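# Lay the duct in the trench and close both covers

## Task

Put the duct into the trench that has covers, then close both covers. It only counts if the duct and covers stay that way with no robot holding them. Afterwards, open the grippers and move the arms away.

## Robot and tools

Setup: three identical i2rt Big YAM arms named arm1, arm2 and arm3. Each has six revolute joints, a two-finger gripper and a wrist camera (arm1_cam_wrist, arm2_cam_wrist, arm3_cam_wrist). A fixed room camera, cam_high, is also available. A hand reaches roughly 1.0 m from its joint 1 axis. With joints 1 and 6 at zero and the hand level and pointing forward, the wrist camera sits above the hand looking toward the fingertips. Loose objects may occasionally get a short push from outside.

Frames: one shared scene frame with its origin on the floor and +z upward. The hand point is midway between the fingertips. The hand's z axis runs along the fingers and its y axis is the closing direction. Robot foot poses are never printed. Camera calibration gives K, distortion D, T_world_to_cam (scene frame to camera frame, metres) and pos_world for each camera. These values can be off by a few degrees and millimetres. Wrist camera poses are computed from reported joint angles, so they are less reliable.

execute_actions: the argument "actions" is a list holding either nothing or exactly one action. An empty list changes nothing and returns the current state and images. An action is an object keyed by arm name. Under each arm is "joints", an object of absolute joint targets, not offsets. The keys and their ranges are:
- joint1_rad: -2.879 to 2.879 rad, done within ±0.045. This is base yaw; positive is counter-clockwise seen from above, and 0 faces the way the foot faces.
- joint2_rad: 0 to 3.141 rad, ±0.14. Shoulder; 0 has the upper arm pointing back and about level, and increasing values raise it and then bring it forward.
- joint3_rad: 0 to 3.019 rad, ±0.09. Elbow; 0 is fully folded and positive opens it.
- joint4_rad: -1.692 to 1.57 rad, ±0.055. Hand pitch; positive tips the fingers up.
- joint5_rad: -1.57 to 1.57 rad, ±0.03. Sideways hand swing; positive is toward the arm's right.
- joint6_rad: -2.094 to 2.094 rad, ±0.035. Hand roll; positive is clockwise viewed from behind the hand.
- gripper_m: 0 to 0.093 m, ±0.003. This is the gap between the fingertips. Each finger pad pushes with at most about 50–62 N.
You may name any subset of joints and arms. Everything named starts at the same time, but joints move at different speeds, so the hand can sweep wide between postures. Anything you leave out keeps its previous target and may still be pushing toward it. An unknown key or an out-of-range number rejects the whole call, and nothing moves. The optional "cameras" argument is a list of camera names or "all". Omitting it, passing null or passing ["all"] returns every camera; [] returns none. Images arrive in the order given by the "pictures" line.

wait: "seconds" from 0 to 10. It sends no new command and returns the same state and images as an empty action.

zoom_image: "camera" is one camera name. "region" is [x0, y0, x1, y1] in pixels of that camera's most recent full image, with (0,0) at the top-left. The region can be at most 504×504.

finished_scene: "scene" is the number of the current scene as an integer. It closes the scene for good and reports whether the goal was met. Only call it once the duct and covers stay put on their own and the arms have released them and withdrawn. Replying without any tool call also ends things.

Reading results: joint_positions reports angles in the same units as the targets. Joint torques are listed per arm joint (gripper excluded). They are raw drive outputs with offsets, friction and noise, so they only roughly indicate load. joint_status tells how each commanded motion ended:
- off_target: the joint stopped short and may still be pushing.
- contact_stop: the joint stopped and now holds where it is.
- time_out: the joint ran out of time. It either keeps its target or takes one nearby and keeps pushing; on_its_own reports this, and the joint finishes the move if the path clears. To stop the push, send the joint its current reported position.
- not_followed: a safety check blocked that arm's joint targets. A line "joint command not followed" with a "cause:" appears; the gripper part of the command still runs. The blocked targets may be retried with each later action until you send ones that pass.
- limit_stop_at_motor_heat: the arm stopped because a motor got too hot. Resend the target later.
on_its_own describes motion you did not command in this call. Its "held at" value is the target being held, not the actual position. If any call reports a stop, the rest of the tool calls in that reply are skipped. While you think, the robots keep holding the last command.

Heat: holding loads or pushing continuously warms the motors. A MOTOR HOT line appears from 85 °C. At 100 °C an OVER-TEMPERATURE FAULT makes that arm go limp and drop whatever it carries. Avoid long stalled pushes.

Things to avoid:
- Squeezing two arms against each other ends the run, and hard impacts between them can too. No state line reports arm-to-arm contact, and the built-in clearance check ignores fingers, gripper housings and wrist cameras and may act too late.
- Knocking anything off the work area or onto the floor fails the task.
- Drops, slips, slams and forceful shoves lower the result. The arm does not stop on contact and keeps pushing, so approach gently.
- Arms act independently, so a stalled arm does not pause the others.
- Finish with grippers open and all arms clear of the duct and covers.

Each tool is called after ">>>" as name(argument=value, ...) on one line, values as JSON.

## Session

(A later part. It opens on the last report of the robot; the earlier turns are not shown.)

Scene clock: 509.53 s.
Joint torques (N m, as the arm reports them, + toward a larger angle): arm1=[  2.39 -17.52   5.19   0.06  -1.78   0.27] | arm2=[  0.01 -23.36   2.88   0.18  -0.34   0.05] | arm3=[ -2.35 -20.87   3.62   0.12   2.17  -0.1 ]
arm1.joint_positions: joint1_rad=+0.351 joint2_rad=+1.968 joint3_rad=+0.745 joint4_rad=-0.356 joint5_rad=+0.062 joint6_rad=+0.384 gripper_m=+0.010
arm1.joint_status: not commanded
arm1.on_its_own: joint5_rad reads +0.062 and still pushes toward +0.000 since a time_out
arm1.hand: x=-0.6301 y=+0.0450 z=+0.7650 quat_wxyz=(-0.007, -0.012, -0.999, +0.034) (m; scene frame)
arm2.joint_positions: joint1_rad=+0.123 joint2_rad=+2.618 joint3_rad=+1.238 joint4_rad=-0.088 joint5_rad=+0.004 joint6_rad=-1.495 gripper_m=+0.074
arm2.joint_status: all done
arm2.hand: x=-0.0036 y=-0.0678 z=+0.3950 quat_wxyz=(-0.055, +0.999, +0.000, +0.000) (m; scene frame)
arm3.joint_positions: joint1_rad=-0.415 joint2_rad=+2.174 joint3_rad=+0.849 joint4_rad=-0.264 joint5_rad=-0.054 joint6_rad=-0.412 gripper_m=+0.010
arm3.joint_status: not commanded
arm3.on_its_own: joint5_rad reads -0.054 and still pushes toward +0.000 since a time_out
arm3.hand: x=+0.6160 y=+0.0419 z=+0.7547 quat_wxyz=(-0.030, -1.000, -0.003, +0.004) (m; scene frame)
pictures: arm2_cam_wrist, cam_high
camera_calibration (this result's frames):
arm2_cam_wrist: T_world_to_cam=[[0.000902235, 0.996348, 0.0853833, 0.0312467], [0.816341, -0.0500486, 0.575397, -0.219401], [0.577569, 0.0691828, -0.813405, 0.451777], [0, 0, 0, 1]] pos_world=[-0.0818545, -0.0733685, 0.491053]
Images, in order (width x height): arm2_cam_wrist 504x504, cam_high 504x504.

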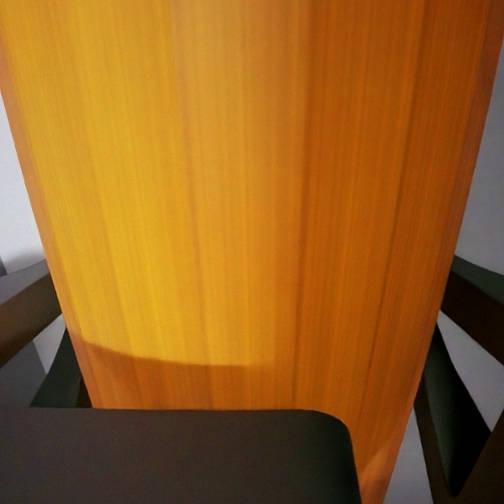

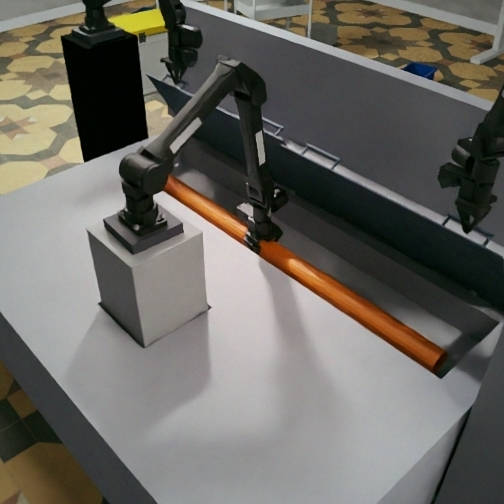

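>>> execute_actions(actions=[{"arm2": {"joints": {"joint2_rad": 2.615, "joint3_rad": 1.325, "joint4_rad": -0.126}}}], cameras=["cam_high", "arm2_cam_wrist"])

Scene clock: 512.33 s.
Joint torques (N m, as the arm reports them, + toward a larger angle): arm1=[  2.34 -17.59   5.21   0.08  -1.78   0.26] | arm2=[  0.29 -22.56   3.17  -0.17  -0.16   0.03] | arm3=[ -2.52 -20.95   3.61   0.07   2.18  -0.11]
arm1.joint_positions: joint1_rad=+0.351 joint2_rad=+1.968 joint3_rad=+0.745 joint4_rad=-0.356 joint5_rad=+0.062 joint6_rad=+0.384 gripper_m=+0.010
arm1.joint_status: not commanded
arm1.on_its_own: joint5_rad reads +0.062 and still pushes toward +0.000 since a time_out
arm1.hand: x=-0.6301 y=+0.0450 z=+0.7650 quat_wxyz=(-0.007, -0.012, -0.999, +0.034) (m; scene frame)
arm2.joint_positions: joint1_rad=+0.123 joint2_rad=+2.671 joint3_rad=+1.301 joint4_rad=-0.118 joint5_rad=+0.001 joint6_rad=-1.496 gripper_m=+0.074
arm2.joint_status: all done
arm2.hand: x=-0.0046 y=-0.0622 z=+0.3763 quat_wxyz=(-0.045, +0.999, +0.000, -0.001) (m; scene frame)
arm3.joint_positions: joint1_rad=-0.415 joint2_rad=+2.174 joint3_rad=+0.849 joint4_rad=-0.264 joint5_rad=-0.054 joint6_rad=-0.412 gripper_m=+0.010
arm3.joint_status: not commanded
arm3.on_its_own: joint5_rad reads -0.054 and still pushes toward +0.000 since a time_out
arm3.hand: x=+0.6160 y=+0.0419 z=+0.7547 quat_wxyz=(-0.030, -1.000, -0.003, +0.004) (m; scene frame)
pictures: arm2_cam_wrist, cam_high
camera_calibration (this result's frames):
arm2_cam_wrist: T_world_to_cam=[[0.0000226933, 0.997834, 0.0657819, 0.0347082], [0.817464, -0.0379076, 0.574732, -0.20658], [0.57598, 0.0537613, -0.815694, 0.436615], [0, 0, 0, 1]] pos_world=[-0.082611, -0.0659369, 0.472589]
Images, in order (width x height): arm2_cam_wrist 504x504, cam_high 504x504.

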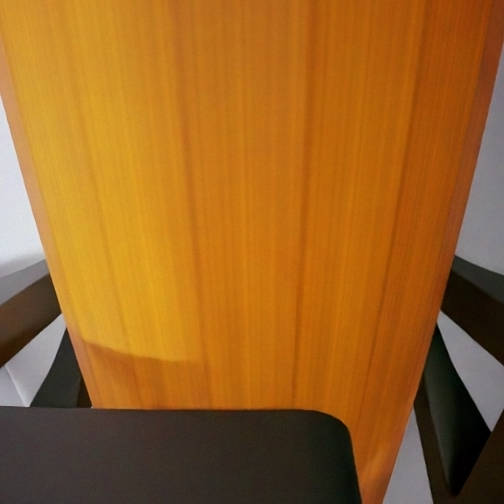

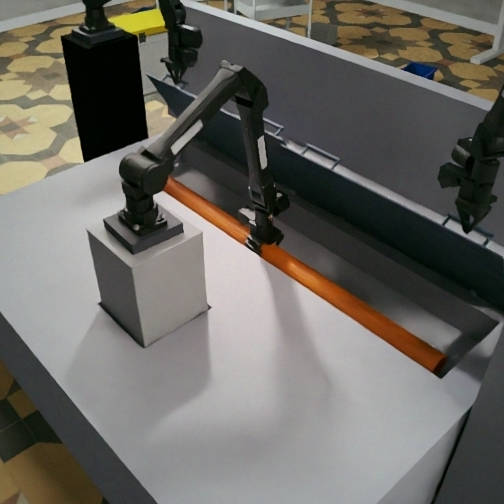

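>>> execute_actions(actions=[{"arm2": {"joints": {"joint2_rad": 2.655, "joint3_rad": 1.356}}}], cameras=["cam_high", "arm2_cam_wrist"])

Scene clock: 515.97 s.
Joint torques (N m, as the arm reports them, + toward a larger angle): arm1=[  2.34 -17.4    5.23   0.1   -1.78   0.27] | arm2=[  0.38 -21.87   3.61  -0.09  -0.17   0.06] | arm3=[ -2.3  -21.05   3.6    0.12   2.18  -0.12]
arm1.joint_positions: joint1_rad=+0.351 joint2_rad=+1.968 joint3_rad=+0.745 joint4_rad=-0.356 joint5_rad=+0.062 joint6_rad=+0.384 gripper_m=+0.010
arm1.joint_status: not commanded
arm1.on_its_own: joint5_rad reads +0.062 and still pushes toward +0.000 since a time_out
arm1.hand: x=-0.6301 y=+0.0450 z=+0.7650 quat_wxyz=(-0.007, -0.012, -0.999, +0.034) (m; scene frame)
arm2.joint_positions: joint1_rad=+0.123 joint2_rad=+2.692 joint3_rad=+1.324 joint4_rad=-0.120 joint5_rad=+0.001 joint6_rad=-1.496 gripper_m=+0.074
arm2.joint_status: all done
arm2.hand: x=-0.0048 y=-0.0589 z=+0.3687 quat_wxyz=(-0.045, +0.999, +0.000, -0.001) (m; scene frame)
arm3.joint_positions: joint1_rad=-0.415 joint2_rad=+2.174 joint3_rad=+0.849 joint4_rad=-0.264 joint5_rad=-0.054 joint6_rad=-0.412 gripper_m=+0.010
arm3.joint_status: not commanded
arm3.on_its_own: joint5_rad reads -0.054 and still pushes toward +0.000 since a time_out
arm3.hand: x=+0.6160 y=+0.0419 z=+0.7547 quat_wxyz=(-0.030, -1.000, -0.003, +0.004) (m; scene frame)
pictures: arm2_cam_wrist, cam_high
camera_calibration (this result's frames):
arm2_cam_wrist: T_world_to_cam=[[-0.000358673, 0.997834, 0.0657827, 0.0319141], [0.817458, -0.0375974, 0.574759, -0.201943], [0.575988, 0.0539807, -0.815674, 0.43043], [0, 0, 0, 1]] pos_world=[-0.0828311, -0.0626725, 0.46506]
Images, in order (width x height): arm2_cam_wrist 504x504, cam_high 504x504.

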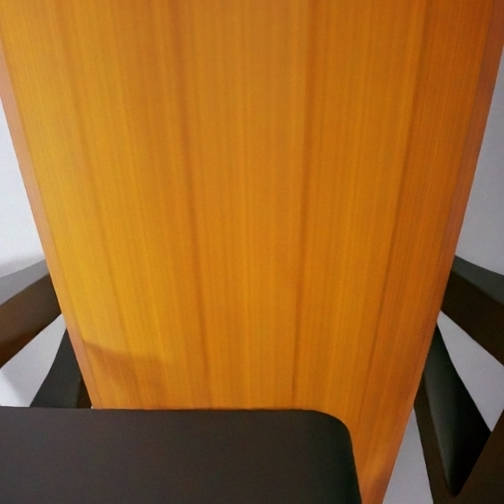

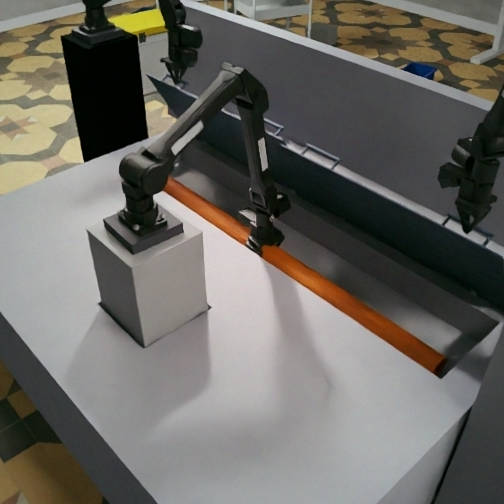

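>>> execute_actions(actions=[{"arm2": {"joints": {"joint2_rad": 2.70, "joint3_rad": 1.385}}}], cameras=["cam_high", "arm2_cam_wrist"])

Scene clock: 518.23 s.
Joint torques (N m, as the arm reports them, + toward a larger angle): arm1=[  2.4  -17.51   5.21   0.09  -1.78   0.26] | arm2=[  0.43 -18.57   5.05   0.49  -0.18   0.08] | arm3=[ -2.33 -20.97   3.62   0.12   2.17  -0.12]
arm1.joint_positions: joint1_rad=+0.351 joint2_rad=+1.968 joint3_rad=+0.745 joint4_rad=-0.356 joint5_rad=+0.062 joint6_rad=+0.384 gripper_m=+0.010
arm1.joint_status: not commanded
arm1.on_its_own: joint5_rad reads +0.062 and still pushes toward +0.000 since a time_out
arm1.hand: x=-0.6301 y=+0.0450 z=+0.7650 quat_wxyz=(-0.007, -0.012, -0.999, +0.034) (m; scene frame)
arm2.joint_positions: joint1_rad=+0.123 joint2_rad=+2.693 joint3_rad=+1.332 joint4_rad=-0.134 joint5_rad=+0.001 joint6_rad=-1.496 gripper_m=+0.074
arm2.joint_status: all done
arm2.hand: x=-0.0048 y=-0.0584 z=+0.3683 quat_wxyz=(-0.041, +0.999, +0.000, -0.001) (m; scene frame)
arm3.joint_positions: joint1_rad=-0.415 joint2_rad=+2.174 joint3_rad=+0.849 joint4_rad=-0.264 joint5_rad=-0.054 joint6_rad=-0.412 gripper_m=+0.010
arm3.joint_status: not commanded
arm3.on_its_own: joint5_rad reads -0.054 and still pushes toward +0.000 since a time_out
arm3.hand: x=+0.6160 y=+0.0419 z=+0.7547 quat_wxyz=(-0.030, -1.000, -0.003, +0.004) (m; scene frame)
pictures: arm2_cam_wrist, cam_high
camera_calibration (this result's frames):
arm2_cam_wrist: T_world_to_cam=[[-0.000364603, 0.998306, 0.0581891, 0.0342989], [0.817128, -0.033246, 0.575496, -0.201685], [0.576456, 0.0477578, -0.815732, 0.429756], [0, 0, 0, 1]] pos_world=[-0.0829198, -0.0614702, 0.464639]
Images, in order (width x height): arm2_cam_wrist 504x504, cam_high 504x504.

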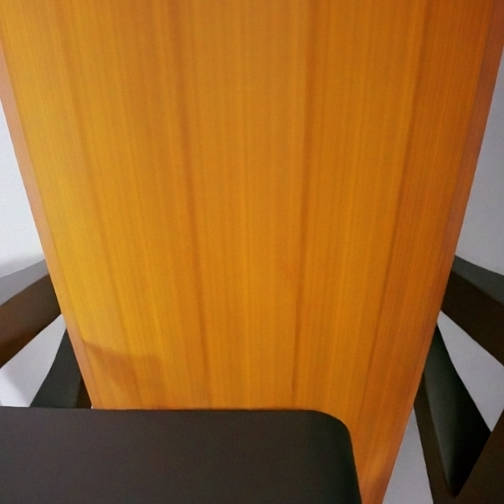

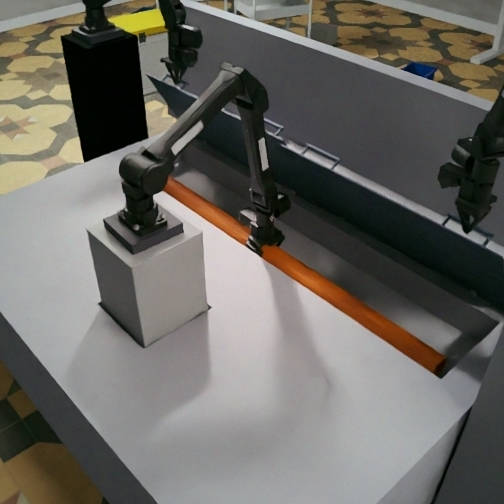

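>>> execute_actions(actions=[{"arm2": {"joints": {"joint2_rad": 2.68, "joint3_rad": 1.335, "joint4_rad": -0.13, "gripper_m": 0.093}}}], cameras=["cam_high", "arm2_cam_wrist"])

Scene clock: 520.57 s.
Joint torques (N m, as the arm reports them, + toward a larger angle): arm1=[  2.32 -17.6    5.19   0.07  -1.78   0.26] | arm2=[  0.49 -19.61   1.97   0.32  -0.16   0.05] | arm3=[ -2.34 -20.94   3.57   0.08   2.17  -0.11]
arm1.joint_positions: joint1_rad=+0.351 joint2_rad=+1.968 joint3_rad=+0.745 joint4_rad=-0.356 joint5_rad=+0.062 joint6_rad=+0.384 gripper_m=+0.010
arm1.joint_status: not commanded
arm1.on_its_own: joint5_rad reads +0.062 and still pushes toward +0.000 since a time_out
arm1.hand: x=-0.6301 y=+0.0450 z=+0.7650 quat_wxyz=(-0.007, -0.012, -0.999, +0.034) (m; scene frame)
arm2.joint_positions: joint1_rad=+0.123 joint2_rad=+2.693 joint3_rad=+1.331 joint4_rad=-0.135 joint5_rad=+0.001 joint6_rad=-1.496 gripper_m=+0.093
arm2.joint_status: all done
arm2.hand: x=-0.0048 y=-0.0593 z=+0.3682 quat_wxyz=(-0.040, +0.999, +0.000, -0.001) (m; scene frame)
arm3.joint_positions: joint1_rad=-0.415 joint2_rad=+2.174 joint3_rad=+0.849 joint4_rad=-0.264 joint5_rad=-0.054 joint6_rad=-0.412 gripper_m=+0.010
arm3.joint_status: not commanded
arm3.on_its_own: joint5_rad reads -0.054 and still pushes toward +0.000 since a time_out
arm3.hand: x=+0.6160 y=+0.0419 z=+0.7547 quat_wxyz=(-0.030, -1.000, -0.003, +0.004) (m; scene frame)
pictures: arm2_cam_wrist, cam_high
camera_calibration (this result's frames):
arm2_cam_wrist: T_world_to_cam=[[-0.000365405, 0.998414, 0.0562902, 0.0359027], [0.817046, -0.0321573, 0.575675, -0.201697], [0.576573, 0.046202, -0.815739, 0.429563], [0, 0, 0, 1]] pos_world=[-0.0828661, -0.0621785, 0.464502]
Images, in order (width x height): arm2_cam_wrist 504x504, cam_high 504x504.

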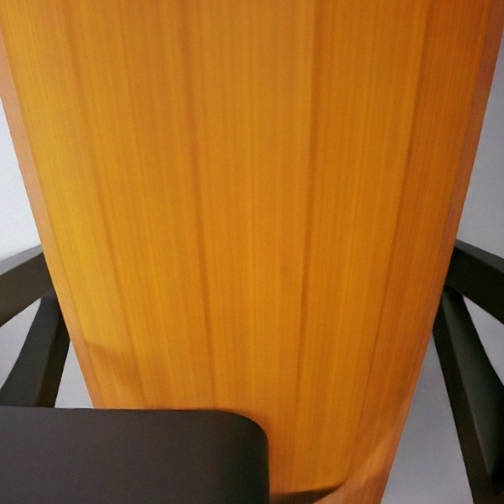

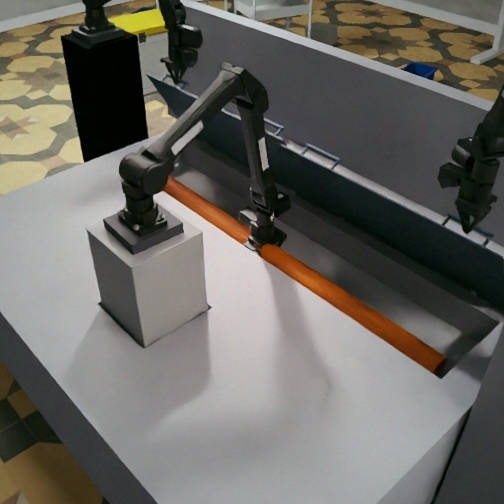

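>>> execute_actions(actions=[{"arm2": {"joints": {"joint2_rad": 2.595, "joint3_rad": 1.293, "joint4_rad": -0.14}}}], cameras=["arm2_cam_wrist"])

Scene clock: 527.30 s.
Joint torques (N m, as the arm reports them, + toward a larger angle): arm1=[  2.44 -17.63   5.18   0.06  -1.78   0.26] | arm2=[  0.41 -21.56   2.07   0.16  -0.16   0.07] | arm3=[ -2.4  -20.9    3.6    0.12   2.18  -0.11]
arm1.joint_positions: joint1_rad=+0.351 joint2_rad=+1.968 joint3_rad=+0.745 joint4_rad=-0.356 joint5_rad=+0.062 joint6_rad=+0.384 gripper_m=+0.010
arm1.joint_status: not commanded
arm1.on_its_own: joint5_rad reads +0.062 and still pushes toward +0.000 since a time_out
arm1.hand: x=-0.6301 y=+0.0450 z=+0.7650 quat_wxyz=(-0.007, -0.012, -0.999, +0.034) (m; scene frame)
arm2.joint_positions: joint1_rad=+0.123 joint2_rad=+2.621 joint3_rad=+1.289 joint4_rad=-0.136 joint5_rad=+0.001 joint6_rad=-1.496 gripper_m=+0.093
arm2.joint_status: all done
arm2.hand: x=-0.0056 y=-0.0492 z=+0.3981 quat_wxyz=(-0.055, +0.998, +0.000, -0.002) (m; scene frame)
arm3.joint_positions: joint1_rad=-0.415 joint2_rad=+2.174 joint3_rad=+0.849 joint4_rad=-0.264 joint5_rad=-0.054 joint6_rad=-0.412 gripper_m=+0.010
arm3.joint_status: not commanded
arm3.on_its_own: joint5_rad reads -0.054 and still pushes toward +0.000 since a time_out
arm3.hand: x=+0.6160 y=+0.0419 z=+0.7547 quat_wxyz=(-0.030, -1.000, -0.003, +0.004) (m; scene frame)
pictures: arm2_cam_wrist
camera_calibration (this result's frames):
arm2_cam_wrist: T_world_to_cam=[[-0.000321899, 0.996305, 0.085886, 0.0122012], [0.818331, -0.0491003, 0.572646, -0.217486], [0.574747, 0.0704675, -0.815291, 0.454998], [0, 0, 0, 1]] pos_world=[-0.0835296, -0.0548973, 0.49445]
Images, in order (width x height): arm2_cam_wrist 504x504.

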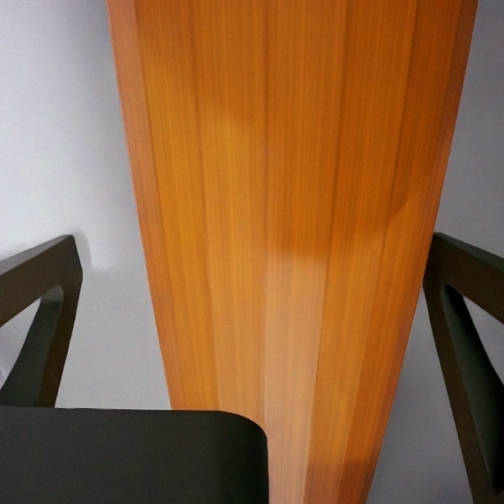

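>>> execute_actions(actions=[{"arm2": {"joints": {"joint2_rad": 2.478, "joint3_rad": 1.15, "joint4_rad": -0.07}}}], cameras=["arm2_cam_wrist", "cam_high"])

Scene clock: 531.33 s.
Joint torques (N m, as the arm reports them, + toward a larger angle): arm1=[  2.35 -17.58   5.2    0.08  -1.78   0.26] | arm2=[  0.28 -20.27   1.7    0.93  -0.19   0.05] | arm3=[ -2.41 -20.94   3.57   0.11   2.17  -0.11]
arm1.joint_positions: joint1_rad=+0.351 joint2_rad=+1.968 joint3_rad=+0.745 joint4_rad=-0.356 joint5_rad=+0.062 joint6_rad=+0.384 gripper_m=+0.010
arm1.joint_status: not commanded
arm1.on_its_own: joint5_rad reads +0.062 and still pushes toward +0.000 since a time_out
arm1.hand: x=-0.6301 y=+0.0450 z=+0.7650 quat_wxyz=(-0.007, -0.012, -0.999, +0.034) (m; scene frame)
arm2.joint_positions: joint1_rad=+0.123 joint2_rad=+2.495 joint3_rad=+1.151 joint4_rad=-0.086 joint5_rad=+0.001 joint6_rad=-1.496 gripper_m=+0.093
arm2.joint_status: all done
arm2.hand: x=-0.0047 y=-0.0642 z=+0.4423 quat_wxyz=(-0.073, +0.997, +0.000, -0.003) (m; scene frame)
arm3.joint_positions: joint1_rad=-0.415 joint2_rad=+2.174 joint3_rad=+0.849 joint4_rad=-0.264 joint5_rad=-0.054 joint6_rad=-0.412 gripper_m=+0.010
arm3.joint_status: not commanded
arm3.on_its_own: joint5_rad reads -0.054 and still pushes toward +0.000 since a time_out
arm3.hand: x=+0.6160 y=+0.0419 z=+0.7547 quat_wxyz=(-0.030, -1.000, -0.003, +0.004) (m; scene frame)
pictures: arm2_cam_wrist, cam_high
camera_calibration (this result's frames):
arm2_cam_wrist: T_world_to_cam=[[-0.000177481, 0.992505, 0.122205, 0.00708314], [0.819905, -0.0698178, 0.568227, -0.243698], [0.5725, 0.100297, -0.813747, 0.49278], [0, 0, 0, 1]] pos_world=[-0.0823056, -0.0734689, 0.538608]
Images, in order (width x height): arm2_cam_wrist 504x504, cam_high 504x504.

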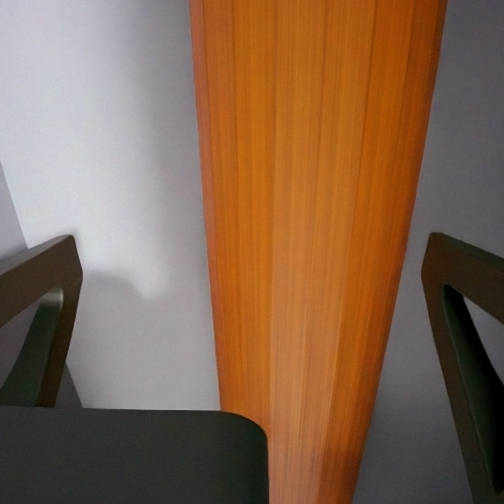

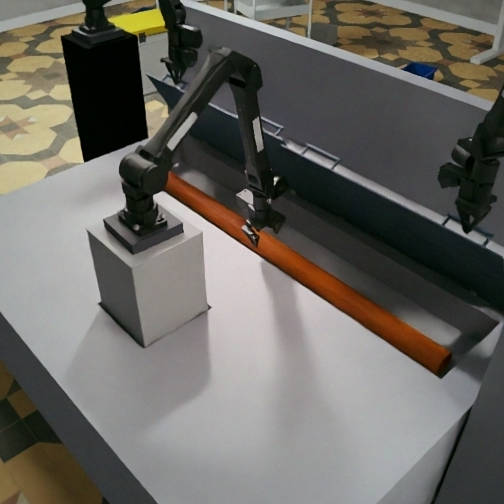

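>>> execute_actions(actions=[{"arm2": {"joints": {"joint2_rad": 2.375, "joint3_rad": 1.03, "joint4_rad": -0.02, "gripper_m": 0.03}}}], cameras=["cam_high"])

Scene clock: 540.53 s.
Joint torques (N m, as the arm reports them, + toward a larger angle): arm1=[  2.32 -17.53   5.21   0.06  -1.77   0.26] | arm2=[ -0.12 -19.02   1.84   1.04  -0.17   0.05] | arm3=[ -2.39 -20.92   3.58   0.08   2.18  -0.11]
arm1.joint_positions: joint1_rad=+0.351 joint2_rad=+1.968 joint3_rad=+0.745 joint4_rad=-0.356 joint5_rad=+0.062 joint6_rad=+0.384 gripper_m=+0.010
arm1.joint_status: not commanded
arm1.on_its_own: joint5_rad reads +0.062 and still pushes toward +0.000 since a time_out
arm1.hand: x=-0.6301 y=+0.0450 z=+0.7650 quat_wxyz=(-0.007, -0.012, -0.999, +0.034) (m; scene frame)
arm2.joint_positions: joint1_rad=+0.123 joint2_rad=+2.396 joint3_rad=+1.028 joint4_rad=-0.038 joint5_rad=+0.001 joint6_rad=-1.496 gripper_m=+0.030
arm2.joint_status: all done
arm2.hand: x=-0.0032 y=-0.0862 z=+0.4743 quat_wxyz=(-0.085, +0.996, +0.000, -0.004) (m; scene frame)
arm3.joint_positions: joint1_rad=-0.415 joint2_rad=+2.174 joint3_rad=+0.849 joint4_rad=-0.264 joint5_rad=-0.054 joint6_rad=-0.412 gripper_m=+0.010
arm3.joint_status: not commanded
arm3.on_its_own: joint5_rad reads -0.054 and still pushes toward +0.000 since a time_out
arm3.hand: x=+0.6160 y=+0.0419 z=+0.7547 quat_wxyz=(-0.030, -1.000, -0.003, +0.004) (m; scene frame)
pictures: cam_high
Images, in order (width x height): cam_high 504x504.

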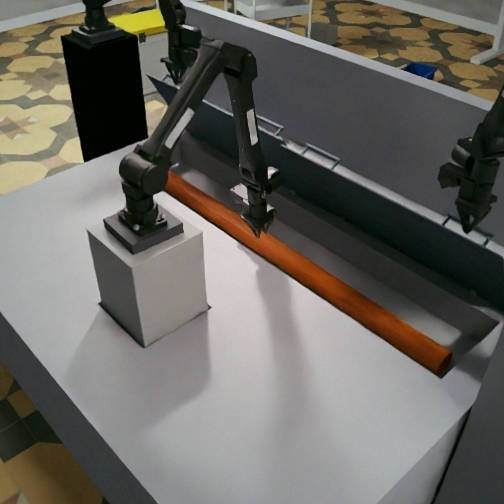

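>>> execute_actions(actions=[{"arm2": {"joints": {"joint2_rad": 2.23, "joint3_rad": 0.84, "joint4_rad": 0.0}}}], cameras=[])

>>> execute_actions(actions=[{"arm2": {"joints": {"joint2_rad": 1.95, "joint3_rad": 0.55, "joint4_rad": -0.08}}}], cameras=["cam_high"])

Scene clock: 543.37 s.
Joint torques (N m, as the arm reports them, + toward a larger angle): arm1=[  2.34 -17.61   5.2    0.07  -1.78   0.26] | arm2=[ -0.01 -15.75   1.47   1.08  -0.18   0.05] | arm3=[ -2.43 -21.1    3.58   0.12   2.17  -0.11]
arm1.joint_positions: joint1_rad=+0.351 joint2_rad=+1.968 joint3_rad=+0.745 joint4_rad=-0.356 joint5_rad=+0.062 joint6_rad=+0.384 gripper_m=+0.010
arm1.joint_status: not commanded
arm1.on_its_own: joint5_rad reads +0.062 and still pushes toward +0.000 since a time_out
arm1.hand: x=-0.6301 y=+0.0450 z=+0.7650 quat_wxyz=(-0.007, -0.012, -0.999, +0.034) (m; scene frame)
arm2.joint_positions: joint1_rad=+0.123 joint2_rad=+2.243 joint3_rad=+0.841 joint4_rad=-0.017 joint5_rad=+0.001 joint6_rad=-1.496 gripper_m=+0.030
arm2.joint_status: all done
arm2.hand: x=+0.0005 y=-0.1373 z=+0.5184 quat_wxyz=(-0.079, +0.997, +0.000, -0.004) (m; scene frame)
arm3.joint_positions: joint1_rad=-0.415 joint2_rad=+2.174 joint3_rad=+0.849 joint4_rad=-0.264 joint5_rad=-0.054 joint6_rad=-0.412 gripper_m=+0.010
arm3.joint_status: not commanded
arm3.on_its_own: joint5_rad reads -0.054 and still pushes toward +0.000 since a time_out
arm3.hand: x=+0.6160 y=+0.0419 z=+0.7547 quat_wxyz=(-0.030, -1.000, -0.003, +0.004) (m; scene frame)
pictures: none
No camera images: the call's "cameras" was empty. Leave "cameras" out to get every camera's image.

Scene clock: 544.37 s.
Joint torques (N m, as the arm reports them, + toward a larger angle): arm1=[  2.42 -17.48   5.2    0.09  -1.78   0.26] | arm2=[  0.33 -12.12   1.33  -0.28  -0.18   0.06] | arm3=[ -2.32 -20.99   3.57   0.09   2.18  -0.11]
arm1.joint_positions: joint1_rad=+0.351 joint2_rad=+1.968 joint3_rad=+0.745 joint4_rad=-0.356 joint5_rad=+0.062 joint6_rad=+0.384 gripper_m=+0.010
arm1.joint_status: not commanded
arm1.on_its_own: joint5_rad reads +0.062 and still pushes toward +0.000 since a time_out
arm1.hand: x=-0.6301 y=+0.0450 z=+0.7650 quat_wxyz=(-0.007, -0.012, -0.999, +0.034) (m; scene frame)
arm2.joint_positions: joint1_rad=+0.123 joint2_rad=+1.960 joint3_rad=+0.551 joint4_rad=-0.068 joint5_rad=+0.001 joint6_rad=-1.496 gripper_m=+0.030
arm2.joint_status: all done
arm2.hand: x=+0.0077 y=-0.2370 z=+0.5860 quat_wxyz=(-0.050, +0.999, +0.000, -0.001) (m; scene frame)
arm3.joint_positions: joint1_rad=-0.415 joint2_rad=+2.174 joint3_rad=+0.849 joint4_rad=-0.264 joint5_rad=-0.054 joint6_rad=-0.412 gripper_m=+0.010
arm3.joint_status: not commanded
arm3.on_its_own: joint5_rad reads -0.054 and still pushes toward +0.000 since a time_out
arm3.hand: x=+0.6160 y=+0.0419 z=+0.7547 quat_wxyz=(-0.030, -1.000, -0.003, +0.004) (m; scene frame)
pictures: cam_high
Images, in order (width x height): cam_high 504x504.

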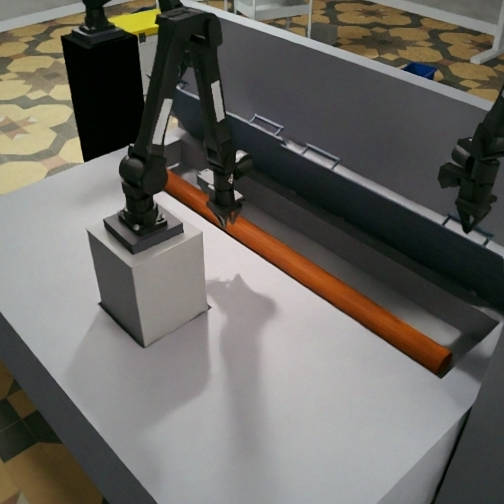

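>>> execute_actions(actions=[{"arm1": {"joints": {"joint1_rad": 0.18, "joint2_rad": 2.03, "joint3_rad": 0.725, "joint4_rad": -0.216, "joint6_rad": 0.18}}, "arm2": {"joints": {"joint2_rad": 1.6, "joint3_rad": 0.3, "joint4_rad": -0.25}}, "arm3": {"joints": {"joint1_rad": -0.278, "joint2_rad": 2.223, "joint3_rad": 0.83, "joint4_rad": -0.126, "joint6_rad": -0.262}}}], cameras=["cam_high"])

Scene clock: 563.17 s.
Joint torques (N m, as the arm reports them, + toward a larger angle): arm1=[  2.64 -18.2    2.16   0.59  -0.84   0.03] | arm2=[ 0.26 -7.36  2.28 -0.29 -0.18  0.04] | arm3=[ -3.19 -21.62   0.97   0.2    1.14  -0.18]
arm1.joint_positions: joint1_rad=+0.145 joint2_rad=+2.079 joint3_rad=+0.718 joint4_rad=-0.220 joint5_rad=+0.032 joint6_rad=+0.174 gripper_m=+0.010
arm1.joint_status: all done
arm1.on_its_own: joint5_rad reads +0.032 and still pushes toward +0.000 since a time_out
arm1.hand: x=-0.6304 y=-0.0248 z=+0.7258 quat_wxyz=(+0.002, -0.010, -1.000, +0.020) (m; scene frame)
arm2.joint_positions: joint1_rad=+0.123 joint2_rad=+1.610 joint3_rad=+0.293 joint4_rad=-0.240 joint5_rad=+0.001 joint6_rad=-1.496 gripper_m=+0.030
arm2.joint_status: all done
arm2.hand: x=+0.0157 y=-0.3460 z=+0.6426 quat_wxyz=(-0.010, +1.000, +0.000, +0.002) (m; scene frame)
arm3.joint_positions: joint1_rad=-0.242 joint2_rad=+2.278 joint3_rad=+0.824 joint4_rad=-0.124 joint5_rad=-0.030 joint6_rad=-0.242 gripper_m=+0.010
arm3.joint_status: all done
arm3.hand: x=+0.6157 y=-0.0215 z=+0.7164 quat_wxyz=(-0.016, -1.000, -0.005, +0.001) (m; scene frame)
pictures: cam_high
Images, in order (width x height): cam_high 504x504.

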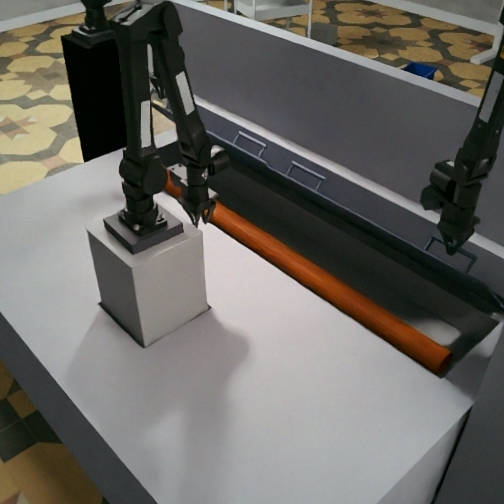

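>>> execute_actions(actions=[{"arm1": {"joints": {"joint1_rad": 0.03, "joint2_rad": 2.165, "joint3_rad": 0.748, "joint4_rad": -0.10, "joint6_rad": 0.03}}, "arm3": {"joints": {"joint1_rad": -0.135, "joint2_rad": 2.345, "joint3_rad": 0.858, "joint4_rad": -0.025, "joint6_rad": -0.118}}}], cameras=["cam_high"])

Scene clock: 566.57 s.
Joint torques (N m, as the arm reports them, + toward a larger angle): arm1=[  2.96 -19.68   1.17   0.28  -0.63   0.  ] | arm2=[ 0.51 -7.27  2.21 -0.2  -0.17  0.07] | arm3=[ -2.37 -22.66  -0.14   0.32   0.66  -0.12]
arm1.joint_positions: joint1_rad=+0.000 joint2_rad=+2.219 joint3_rad=+0.740 joint4_rad=-0.095 joint5_rad=+0.026 joint6_rad=+0.028 gripper_m=+0.010
arm1.joint_status: all done
arm1.hand: x=-0.6317 y=-0.0736 z=+0.6821 quat_wxyz=(+0.002, -0.009, -1.000, +0.017) (m; scene frame)
arm2.joint_positions: joint1_rad=+0.123 joint2_rad=+1.610 joint3_rad=+0.293 joint4_rad=-0.240 joint5_rad=+0.001 joint6_rad=-1.496 gripper_m=+0.030
arm2.joint_status: not commanded
arm2.hand: x=+0.0157 y=-0.3460 z=+0.6426 quat_wxyz=(-0.010, +1.000, +0.000, +0.002) (m; scene frame)
arm3.joint_positions: joint1_rad=-0.107 joint2_rad=+2.408 joint3_rad=+0.857 joint4_rad=-0.024 joint5_rad=-0.017 joint6_rad=-0.105 gripper_m=+0.010
arm3.joint_status: all done
arm3.hand: x=+0.6155 y=-0.0686 z=+0.6734 quat_wxyz=(-0.010, -1.000, -0.004, +0.000) (m; scene frame)
pictures: cam_high
Images, in order (width x height): cam_high 504x504.

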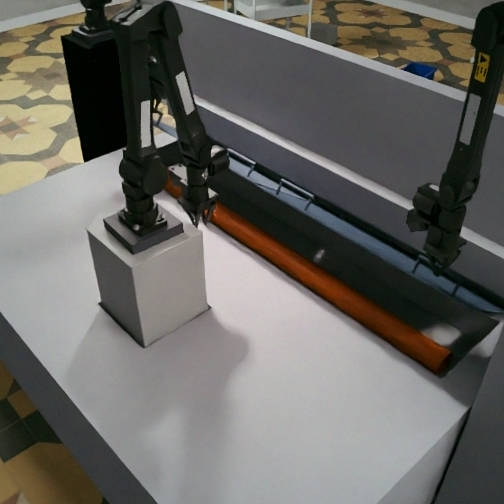

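>>> execute_actions(actions=[{"arm1": {"joints": {"joint1_rad": -0.115, "joint2_rad": 2.355, "joint3_rad": 0.835, "joint4_rad": 0.018, "joint6_rad": -0.122}}, "arm3": {"joints": {"joint1_rad": 0.005, "joint2_rad": 2.52, "joint3_rad": 0.953, "joint4_rad": 0.07, "joint6_rad": 0.027}}}], cameras=["cam_high"])

Scene clock: 569.30 s.
Joint torques (N m, as the arm reports them, + toward a larger angle): arm1=[  2.16 -22.37  -0.14   0.63  -0.36  -0.06] | arm2=[ 0.49 -7.31  2.32 -0.45 -0.18  0.05] | arm3=[ -2.15 -24.93  -1.44   0.42   0.53  -0.05]
arm1.joint_positions: joint1_rad=-0.143 joint2_rad=+2.427 joint3_rad=+0.834 joint4_rad=+0.017 joint5_rad=+0.016 joint6_rad=-0.118 gripper_m=+0.010
arm1.joint_status: all done
arm1.hand: x=-0.6311 y=-0.1214 z=+0.6171 quat_wxyz=(+0.004, -0.008, -1.000, +0.012) (m; scene frame)
arm2.joint_positions: joint1_rad=+0.123 joint2_rad=+1.610 joint3_rad=+0.293 joint4_rad=-0.240 joint5_rad=+0.001 joint6_rad=-1.496 gripper_m=+0.030
arm2.joint_status: not commanded
arm2.hand: x=+0.0157 y=-0.3460 z=+0.6426 quat_wxyz=(-0.010, +1.000, +0.000, +0.002) (m; scene frame)
arm3.joint_positions: joint1_rad=+0.030 joint2_rad=+2.601 joint3_rad=+0.961 joint4_rad=+0.068 joint5_rad=-0.014 joint6_rad=+0.033 gripper_m=+0.010
arm3.joint_status: all done
arm3.hand: x=+0.6149 y=-0.1166 z=+0.6078 quat_wxyz=(-0.008, -1.000, -0.003, +0.000) (m; scene frame)
pictures: cam_high
Images, in order (width x height): cam_high 504x504.

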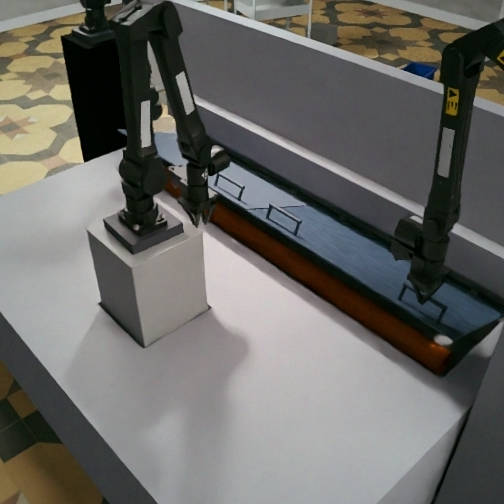

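>>> execute_actions(actions=[{"arm1": {"joints": {"joint1_rad": -0.21, "joint2_rad": 2.525, "joint3_rad": 0.95, "joint4_rad": 0.09, "joint6_rad": -0.215}}, "arm3": {"joints": {"joint1_rad": 0.095, "joint2_rad": 2.675, "joint3_rad": 1.085, "joint4_rad": 0.113, "joint6_rad": 0.118}}}], cameras=["cam_high"])

Scene clock: 576.13 s.
Joint torques (N m, as the arm reports them, + toward a larger angle): arm1=[  1.62 -24.2   -1.13   0.86  -0.03  -0.13] | arm2=[ 0.55 -7.08  2.38 -0.3  -0.15  0.03] | arm3=[ -1.3  -26.54  -1.49   0.73   0.23   0.01]
arm1.joint_positions: joint1_rad=-0.224 joint2_rad=+2.606 joint3_rad=+0.950 joint4_rad=+0.081 joint5_rad=+0.006 joint6_rad=-0.203 gripper_m=+0.010
arm1.joint_status: all done
arm1.hand: x=-0.6299 y=-0.1486 z=+0.5564 quat_wxyz=(+0.003, -0.006, -1.000, +0.006) (m; scene frame)
arm2.joint_positions: joint1_rad=+0.123 joint2_rad=+1.610 joint3_rad=+0.293 joint4_rad=-0.240 joint5_rad=+0.001 joint6_rad=-1.496 gripper_m=+0.030
arm2.joint_status: not commanded
arm2.hand: x=+0.0157 y=-0.3460 z=+0.6426 quat_wxyz=(-0.010, +1.000, +0.000, +0.002) (m; scene frame)
arm3.joint_positions: joint1_rad=+0.108 joint2_rad=+2.766 joint3_rad=+1.089 joint4_rad=+0.105 joint5_rad=-0.007 joint6_rad=+0.115 gripper_m=+0.010
arm3.joint_status: all done
arm3.hand: x=+0.6136 y=-0.1437 z=+0.5479 quat_wxyz=(-0.004, -1.000, -0.001, +0.000) (m; scene frame)
pictures: cam_high
Images, in order (width x height): cam_high 504x504.

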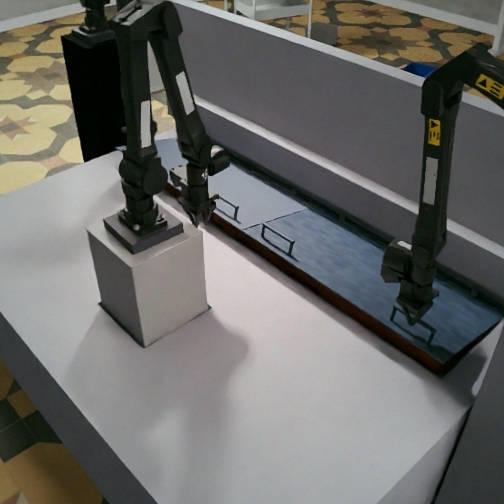

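>>> execute_actions(actions=[{"arm1": {"joints": {"joint1_rad": -0.25, "joint2_rad": 2.648, "joint3_rad": 1.045, "joint4_rad": 0.125, "joint6_rad": -0.25}}, "arm3": {"joints": {"joint1_rad": 0.135, "joint2_rad": 2.79, "joint3_rad": 1.195, "joint4_rad": 0.128, "joint6_rad": 0.152}}}], cameras=["cam_high"])

Scene clock: 579.03 s.
Joint torques (N m, as the arm reports them, + toward a larger angle): arm1=[  1.03 -24.24  -1.27   1.1    0.04  -0.15] | arm2=[ 0.24 -7.35  2.27 -0.24 -0.18  0.04] | arm3=[ -0.35 -26.71  -1.26   1.03   0.14   0.04]
arm1.joint_positions: joint1_rad=-0.255 joint2_rad=+2.728 joint3_rad=+1.044 joint4_rad=+0.112 joint5_rad=+0.003 joint6_rad=-0.235 gripper_m=+0.010
arm1.joint_status: all done
arm1.hand: x=-0.6290 y=-0.1600 z=+0.5127 quat_wxyz=(+0.002, -0.006, -1.000, +0.005) (m; scene frame)
arm2.joint_positions: joint1_rad=+0.123 joint2_rad=+1.610 joint3_rad=+0.293 joint4_rad=-0.240 joint5_rad=+0.001 joint6_rad=-1.496 gripper_m=+0.030
arm2.joint_status: not commanded
arm2.hand: x=+0.0157 y=-0.3460 z=+0.6426 quat_wxyz=(-0.010, +1.000, +0.000, +0.002) (m; scene frame)
arm3.joint_positions: joint1_rad=+0.141 joint2_rad=+2.882 joint3_rad=+1.195 joint4_rad=+0.114 joint5_rad=-0.004 joint6_rad=+0.148 gripper_m=+0.010
arm3.joint_status: all done
arm3.hand: x=+0.6127 y=-0.1552 z=+0.5044 quat_wxyz=(-0.003, -1.000, -0.001, +0.000) (m; scene frame)
pictures: cam_high
Images, in order (width x height): cam_high 504x504.

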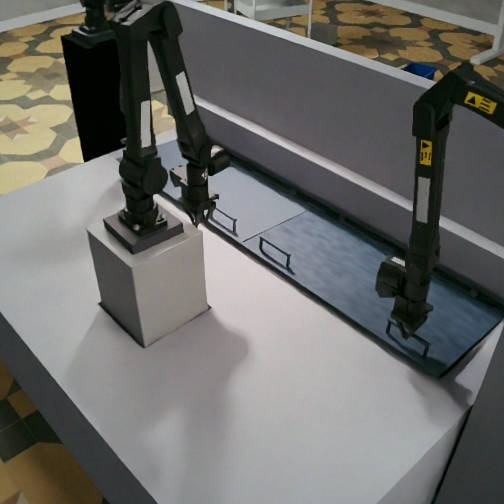

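>>> execute_actions(actions=[{"arm1": {"joints": {"joint1_rad": -0.265, "joint2_rad": 2.715, "joint3_rad": 1.089, "joint4_rad": 0.145, "joint6_rad": -0.255}}, "arm3": {"joints": {"joint1_rad": 0.153, "joint2_rad": 2.856, "joint3_rad": 1.245, "joint4_rad": 0.145, "joint6_rad": 0.163}}}], cameras=["cam_high"])

Scene clock: 581.30 s.
Joint torques (N m, as the arm reports them, + toward a larger angle): arm1=[  0.45 -23.32  -1.12   1.21   0.06  -0.13] | arm2=[ 0.42 -7.28  2.21 -0.35 -0.19  0.05] | arm3=[  0.21 -25.38  -0.92   1.31  -0.02   0.05]
arm1.joint_positions: joint1_rad=-0.264 joint2_rad=+2.782 joint3_rad=+1.086 joint4_rad=+0.129 joint5_rad=+0.003 joint6_rad=-0.242 gripper_m=+0.010
arm1.joint_status: all done
arm1.hand: x=-0.6292 y=-0.1632 z=+0.4929 quat_wxyz=(-0.001, -0.006, -1.000, +0.006) (m; scene frame)
arm2.joint_positions: joint1_rad=+0.123 joint2_rad=+1.610 joint3_rad=+0.293 joint4_rad=-0.240 joint5_rad=+0.001 joint6_rad=-1.496 gripper_m=+0.030
arm2.joint_status: not commanded
arm2.hand: x=+0.0157 y=-0.3460 z=+0.6426 quat_wxyz=(-0.010, +1.000, +0.000, +0.002) (m; scene frame)
arm3.joint_positions: joint1_rad=+0.151 joint2_rad=+2.932 joint3_rad=+1.240 joint4_rad=+0.125 joint5_rad=+0.000 joint6_rad=+0.158 gripper_m=+0.010
arm3.joint_status: all done
arm3.hand: x=+0.6126 y=-0.1584 z=+0.4852 quat_wxyz=(-0.002, -1.000, -0.001, +0.003) (m; scene frame)
pictures: cam_high
Images, in order (width x height): cam_high 504x504.

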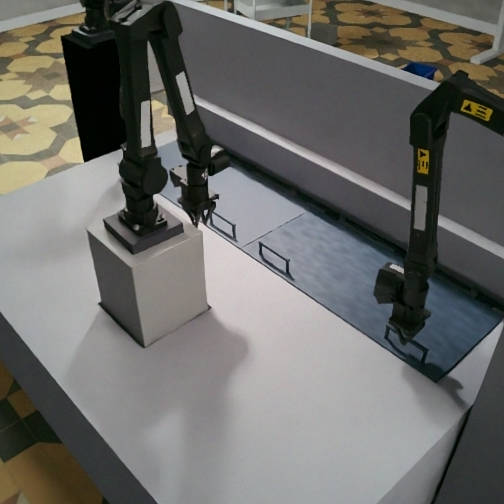

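>>> execute_actions(actions=[{"arm1": {"joints": {"joint2_rad": 2.76}}, "arm3": {"joints": {"joint2_rad": 2.905}}}], cameras=["cam_high"])

Scene clock: 582.90 s.
Joint torques (N m, as the arm reports them, + toward a larger angle): arm1=[  0.5  -19.31  -1.12   1.22   0.06  -0.14] | arm2=[ 0.18 -7.21  2.26 -0.3  -0.17  0.07] | arm3=[  0.2  -20.97  -0.9    1.31  -0.03   0.05]
arm1.joint_positions: joint1_rad=-0.264 joint2_rad=+2.784 joint3_rad=+1.086 joint4_rad=+0.129 joint5_rad=+0.003 joint6_rad=-0.242 gripper_m=+0.010
arm1.joint_status: all done
arm1.hand: x=-0.6300 y=-0.1630 z=+0.4924 quat_wxyz=(+0.000, -0.006, -1.000, +0.005) (m; scene frame)
arm2.joint_positions: joint1_rad=+0.123 joint2_rad=+1.610 joint3_rad=+0.293 joint4_rad=-0.240 joint5_rad=+0.001 joint6_rad=-1.496 gripper_m=+0.030
arm2.joint_status: not commanded
arm2.hand: x=+0.0157 y=-0.3460 z=+0.6426 quat_wxyz=(-0.010, +1.000, +0.000, +0.002) (m; scene frame)
arm3.joint_positions: joint1_rad=+0.151 joint2_rad=+2.934 joint3_rad=+1.240 joint4_rad=+0.125 joint5_rad=+0.000 joint6_rad=+0.158 gripper_m=+0.010
arm3.joint_status: all done
arm3.hand: x=+0.6133 y=-0.1583 z=+0.4848 quat_wxyz=(-0.001, -1.000, -0.001, +0.002) (m; scene frame)
pictures: cam_high
Images, in order (width x height): cam_high 504x504.

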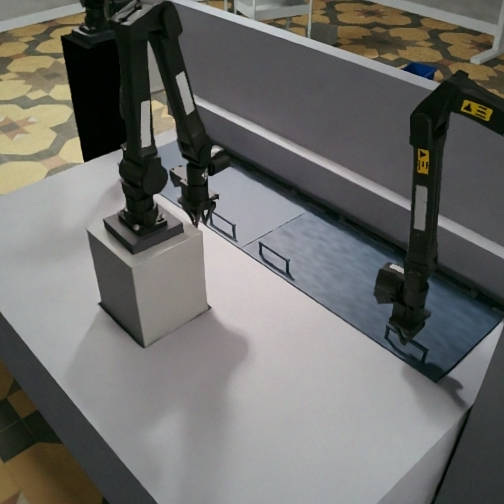

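>>> execute_actions(actions=[{"arm1": {"joints": {"joint2_rad": 2.795}}, "arm3": {"joints": {"joint2_rad": 2.945}}}], cameras=["cam_high"])

Scene clock: 584.67 s.
Joint torques (N m, as the arm reports them, + toward a larger angle): arm1=[  0.42 -15.94  -1.13   1.19   0.06  -0.13] | arm2=[ 0.26 -7.08  2.23 -0.38 -0.19  0.05] | arm3=[  0.17 -17.42  -0.94   1.28  -0.03   0.04]
arm1.joint_positions: joint1_rad=-0.264 joint2_rad=+2.785 joint3_rad=+1.086 joint4_rad=+0.130 joint5_rad=+0.003 joint6_rad=-0.242 gripper_m=+0.010
arm1.joint_status: all done
arm1.hand: x=-0.6305 y=-0.1628 z=+0.4919 quat_wxyz=(+0.000, -0.006, -1.000, +0.005) (m; scene frame)
arm2.joint_positions: joint1_rad=+0.123 joint2_rad=+1.610 joint3_rad=+0.293 joint4_rad=-0.240 joint5_rad=+0.001 joint6_rad=-1.496 gripper_m=+0.030
arm2.joint_status: not commanded
arm2.hand: x=+0.0157 y=-0.3460 z=+0.6426 quat_wxyz=(-0.010, +1.000, +0.000, +0.002) (m; scene frame)
arm3.joint_positions: joint1_rad=+0.151 joint2_rad=+2.935 joint3_rad=+1.240 joint4_rad=+0.126 joint5_rad=+0.000 joint6_rad=+0.158 gripper_m=+0.010
arm3.joint_status: all done
arm3.hand: x=+0.6143 y=-0.1582 z=+0.4842 quat_wxyz=(-0.001, -1.000, -0.001, +0.002) (m; scene frame)
pictures: cam_high
Images, in order (width x height): cam_high 504x504.

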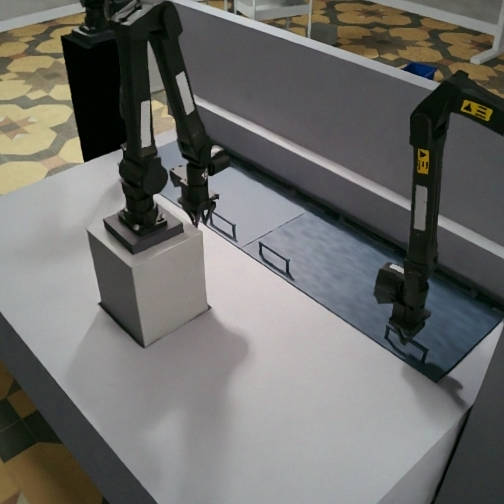

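>>> execute_actions(actions=[{"arm1": {"joints": {"joint2_rad": 2.77, "gripper_m": 0.06}}, "arm3": {"joints": {"joint2_rad": 2.92, "gripper_m": 0.06}}}], cameras=["cam_high", "arm1_cam_wrist", "arm3_cam_wrist"])

Scene clock: 586.13 s.
Joint torques (N m, as the arm reports them, + toward a larger angle): arm1=[  0.71 -18.55  -1.09   0.93   0.07  -0.06] | arm2=[ 0.46 -7.32  2.23 -0.31 -0.17  0.08] | arm3=[  0.22 -19.81  -1.     0.91  -0.03   0.05]
arm1.joint_positions: joint1_rad=-0.264 joint2_rad=+2.785 joint3_rad=+1.086 joint4_rad=+0.136 joint5_rad=+0.003 joint6_rad=-0.246 gripper_m=+0.060
arm1.joint_status: all done
arm1.hand: x=-0.6292 y=-0.1632 z=+0.4919 quat_wxyz=(-0.002, -0.004, -1.000, +0.006) (m; scene frame)
arm2.joint_positions: joint1_rad=+0.123 joint2_rad=+1.610 joint3_rad=+0.293 joint4_rad=-0.240 joint5_rad=+0.001 joint6_rad=-1.496 gripper_m=+0.030
arm2.joint_status: not commanded
arm2.hand: x=+0.0157 y=-0.3460 z=+0.6426 quat_wxyz=(-0.010, +1.000, +0.000, +0.002) (m; scene frame)
arm3.joint_positions: joint1_rad=+0.151 joint2_rad=+2.935 joint3_rad=+1.242 joint4_rad=+0.134 joint5_rad=+0.000 joint6_rad=+0.159 gripper_m=+0.060
arm3.joint_status: all done
arm3.hand: x=+0.6111 y=-0.1587 z=+0.4842 quat_wxyz=(-0.002, -1.000, -0.001, +0.007) (m; scene frame)
pictures: arm1_cam_wrist, arm3_cam_wrist, cam_high
camera_calibration (this result's frames):
arm1_cam_wrist: T_world_to_cam=[[0.00668477, -0.999849, 0.0160295, -0.164366], [-0.811209, 0.003951, 0.584743, -0.791521], [-0.584718, -0.0169122, -0.81106, 0.156353], [0, 0, 0, 1]] pos_world=[-0.549568, -0.15857, 0.592283]
arm3_cam_wrist: T_world_to_cam=[[-0.0109014, 0.999935, 0.00328123, 0.16688], [0.828115, 0.00718889, 0.560512, -0.772207], [0.560452, 0.00882759, -0.82814, 0.180561], [0, 0, 0, 1]] pos_world=[0.540099, -0.162912, 0.581814]
Images, in order (width x height): arm1_cam_wrist 504x504, arm3_cam_wrist 504x504, cam_high 504x504.

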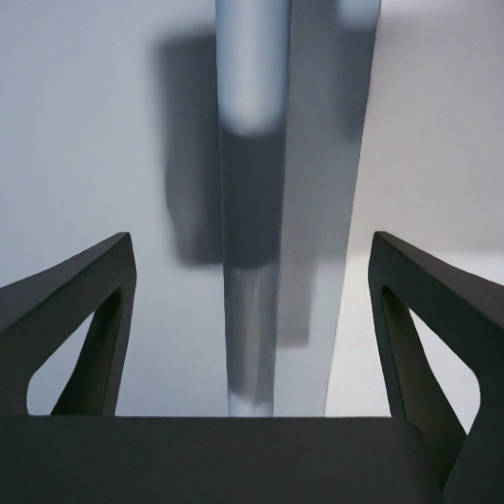

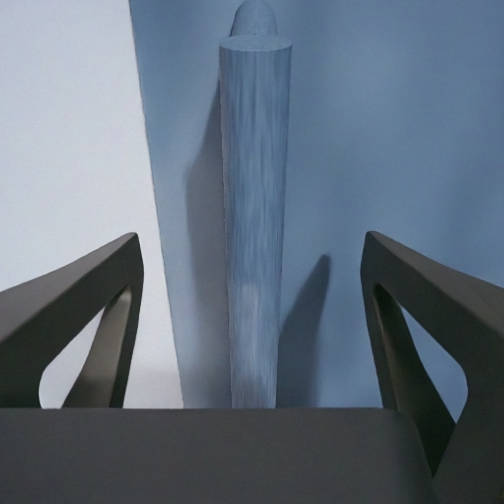

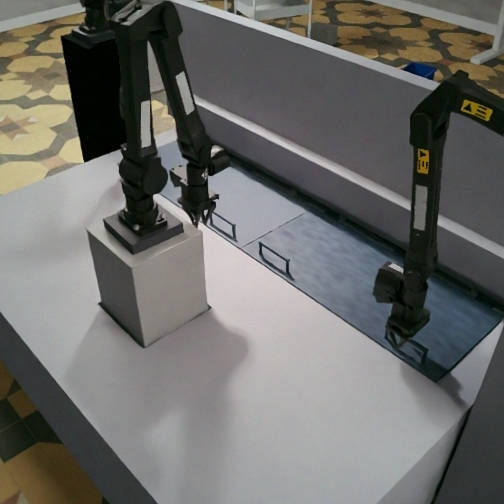

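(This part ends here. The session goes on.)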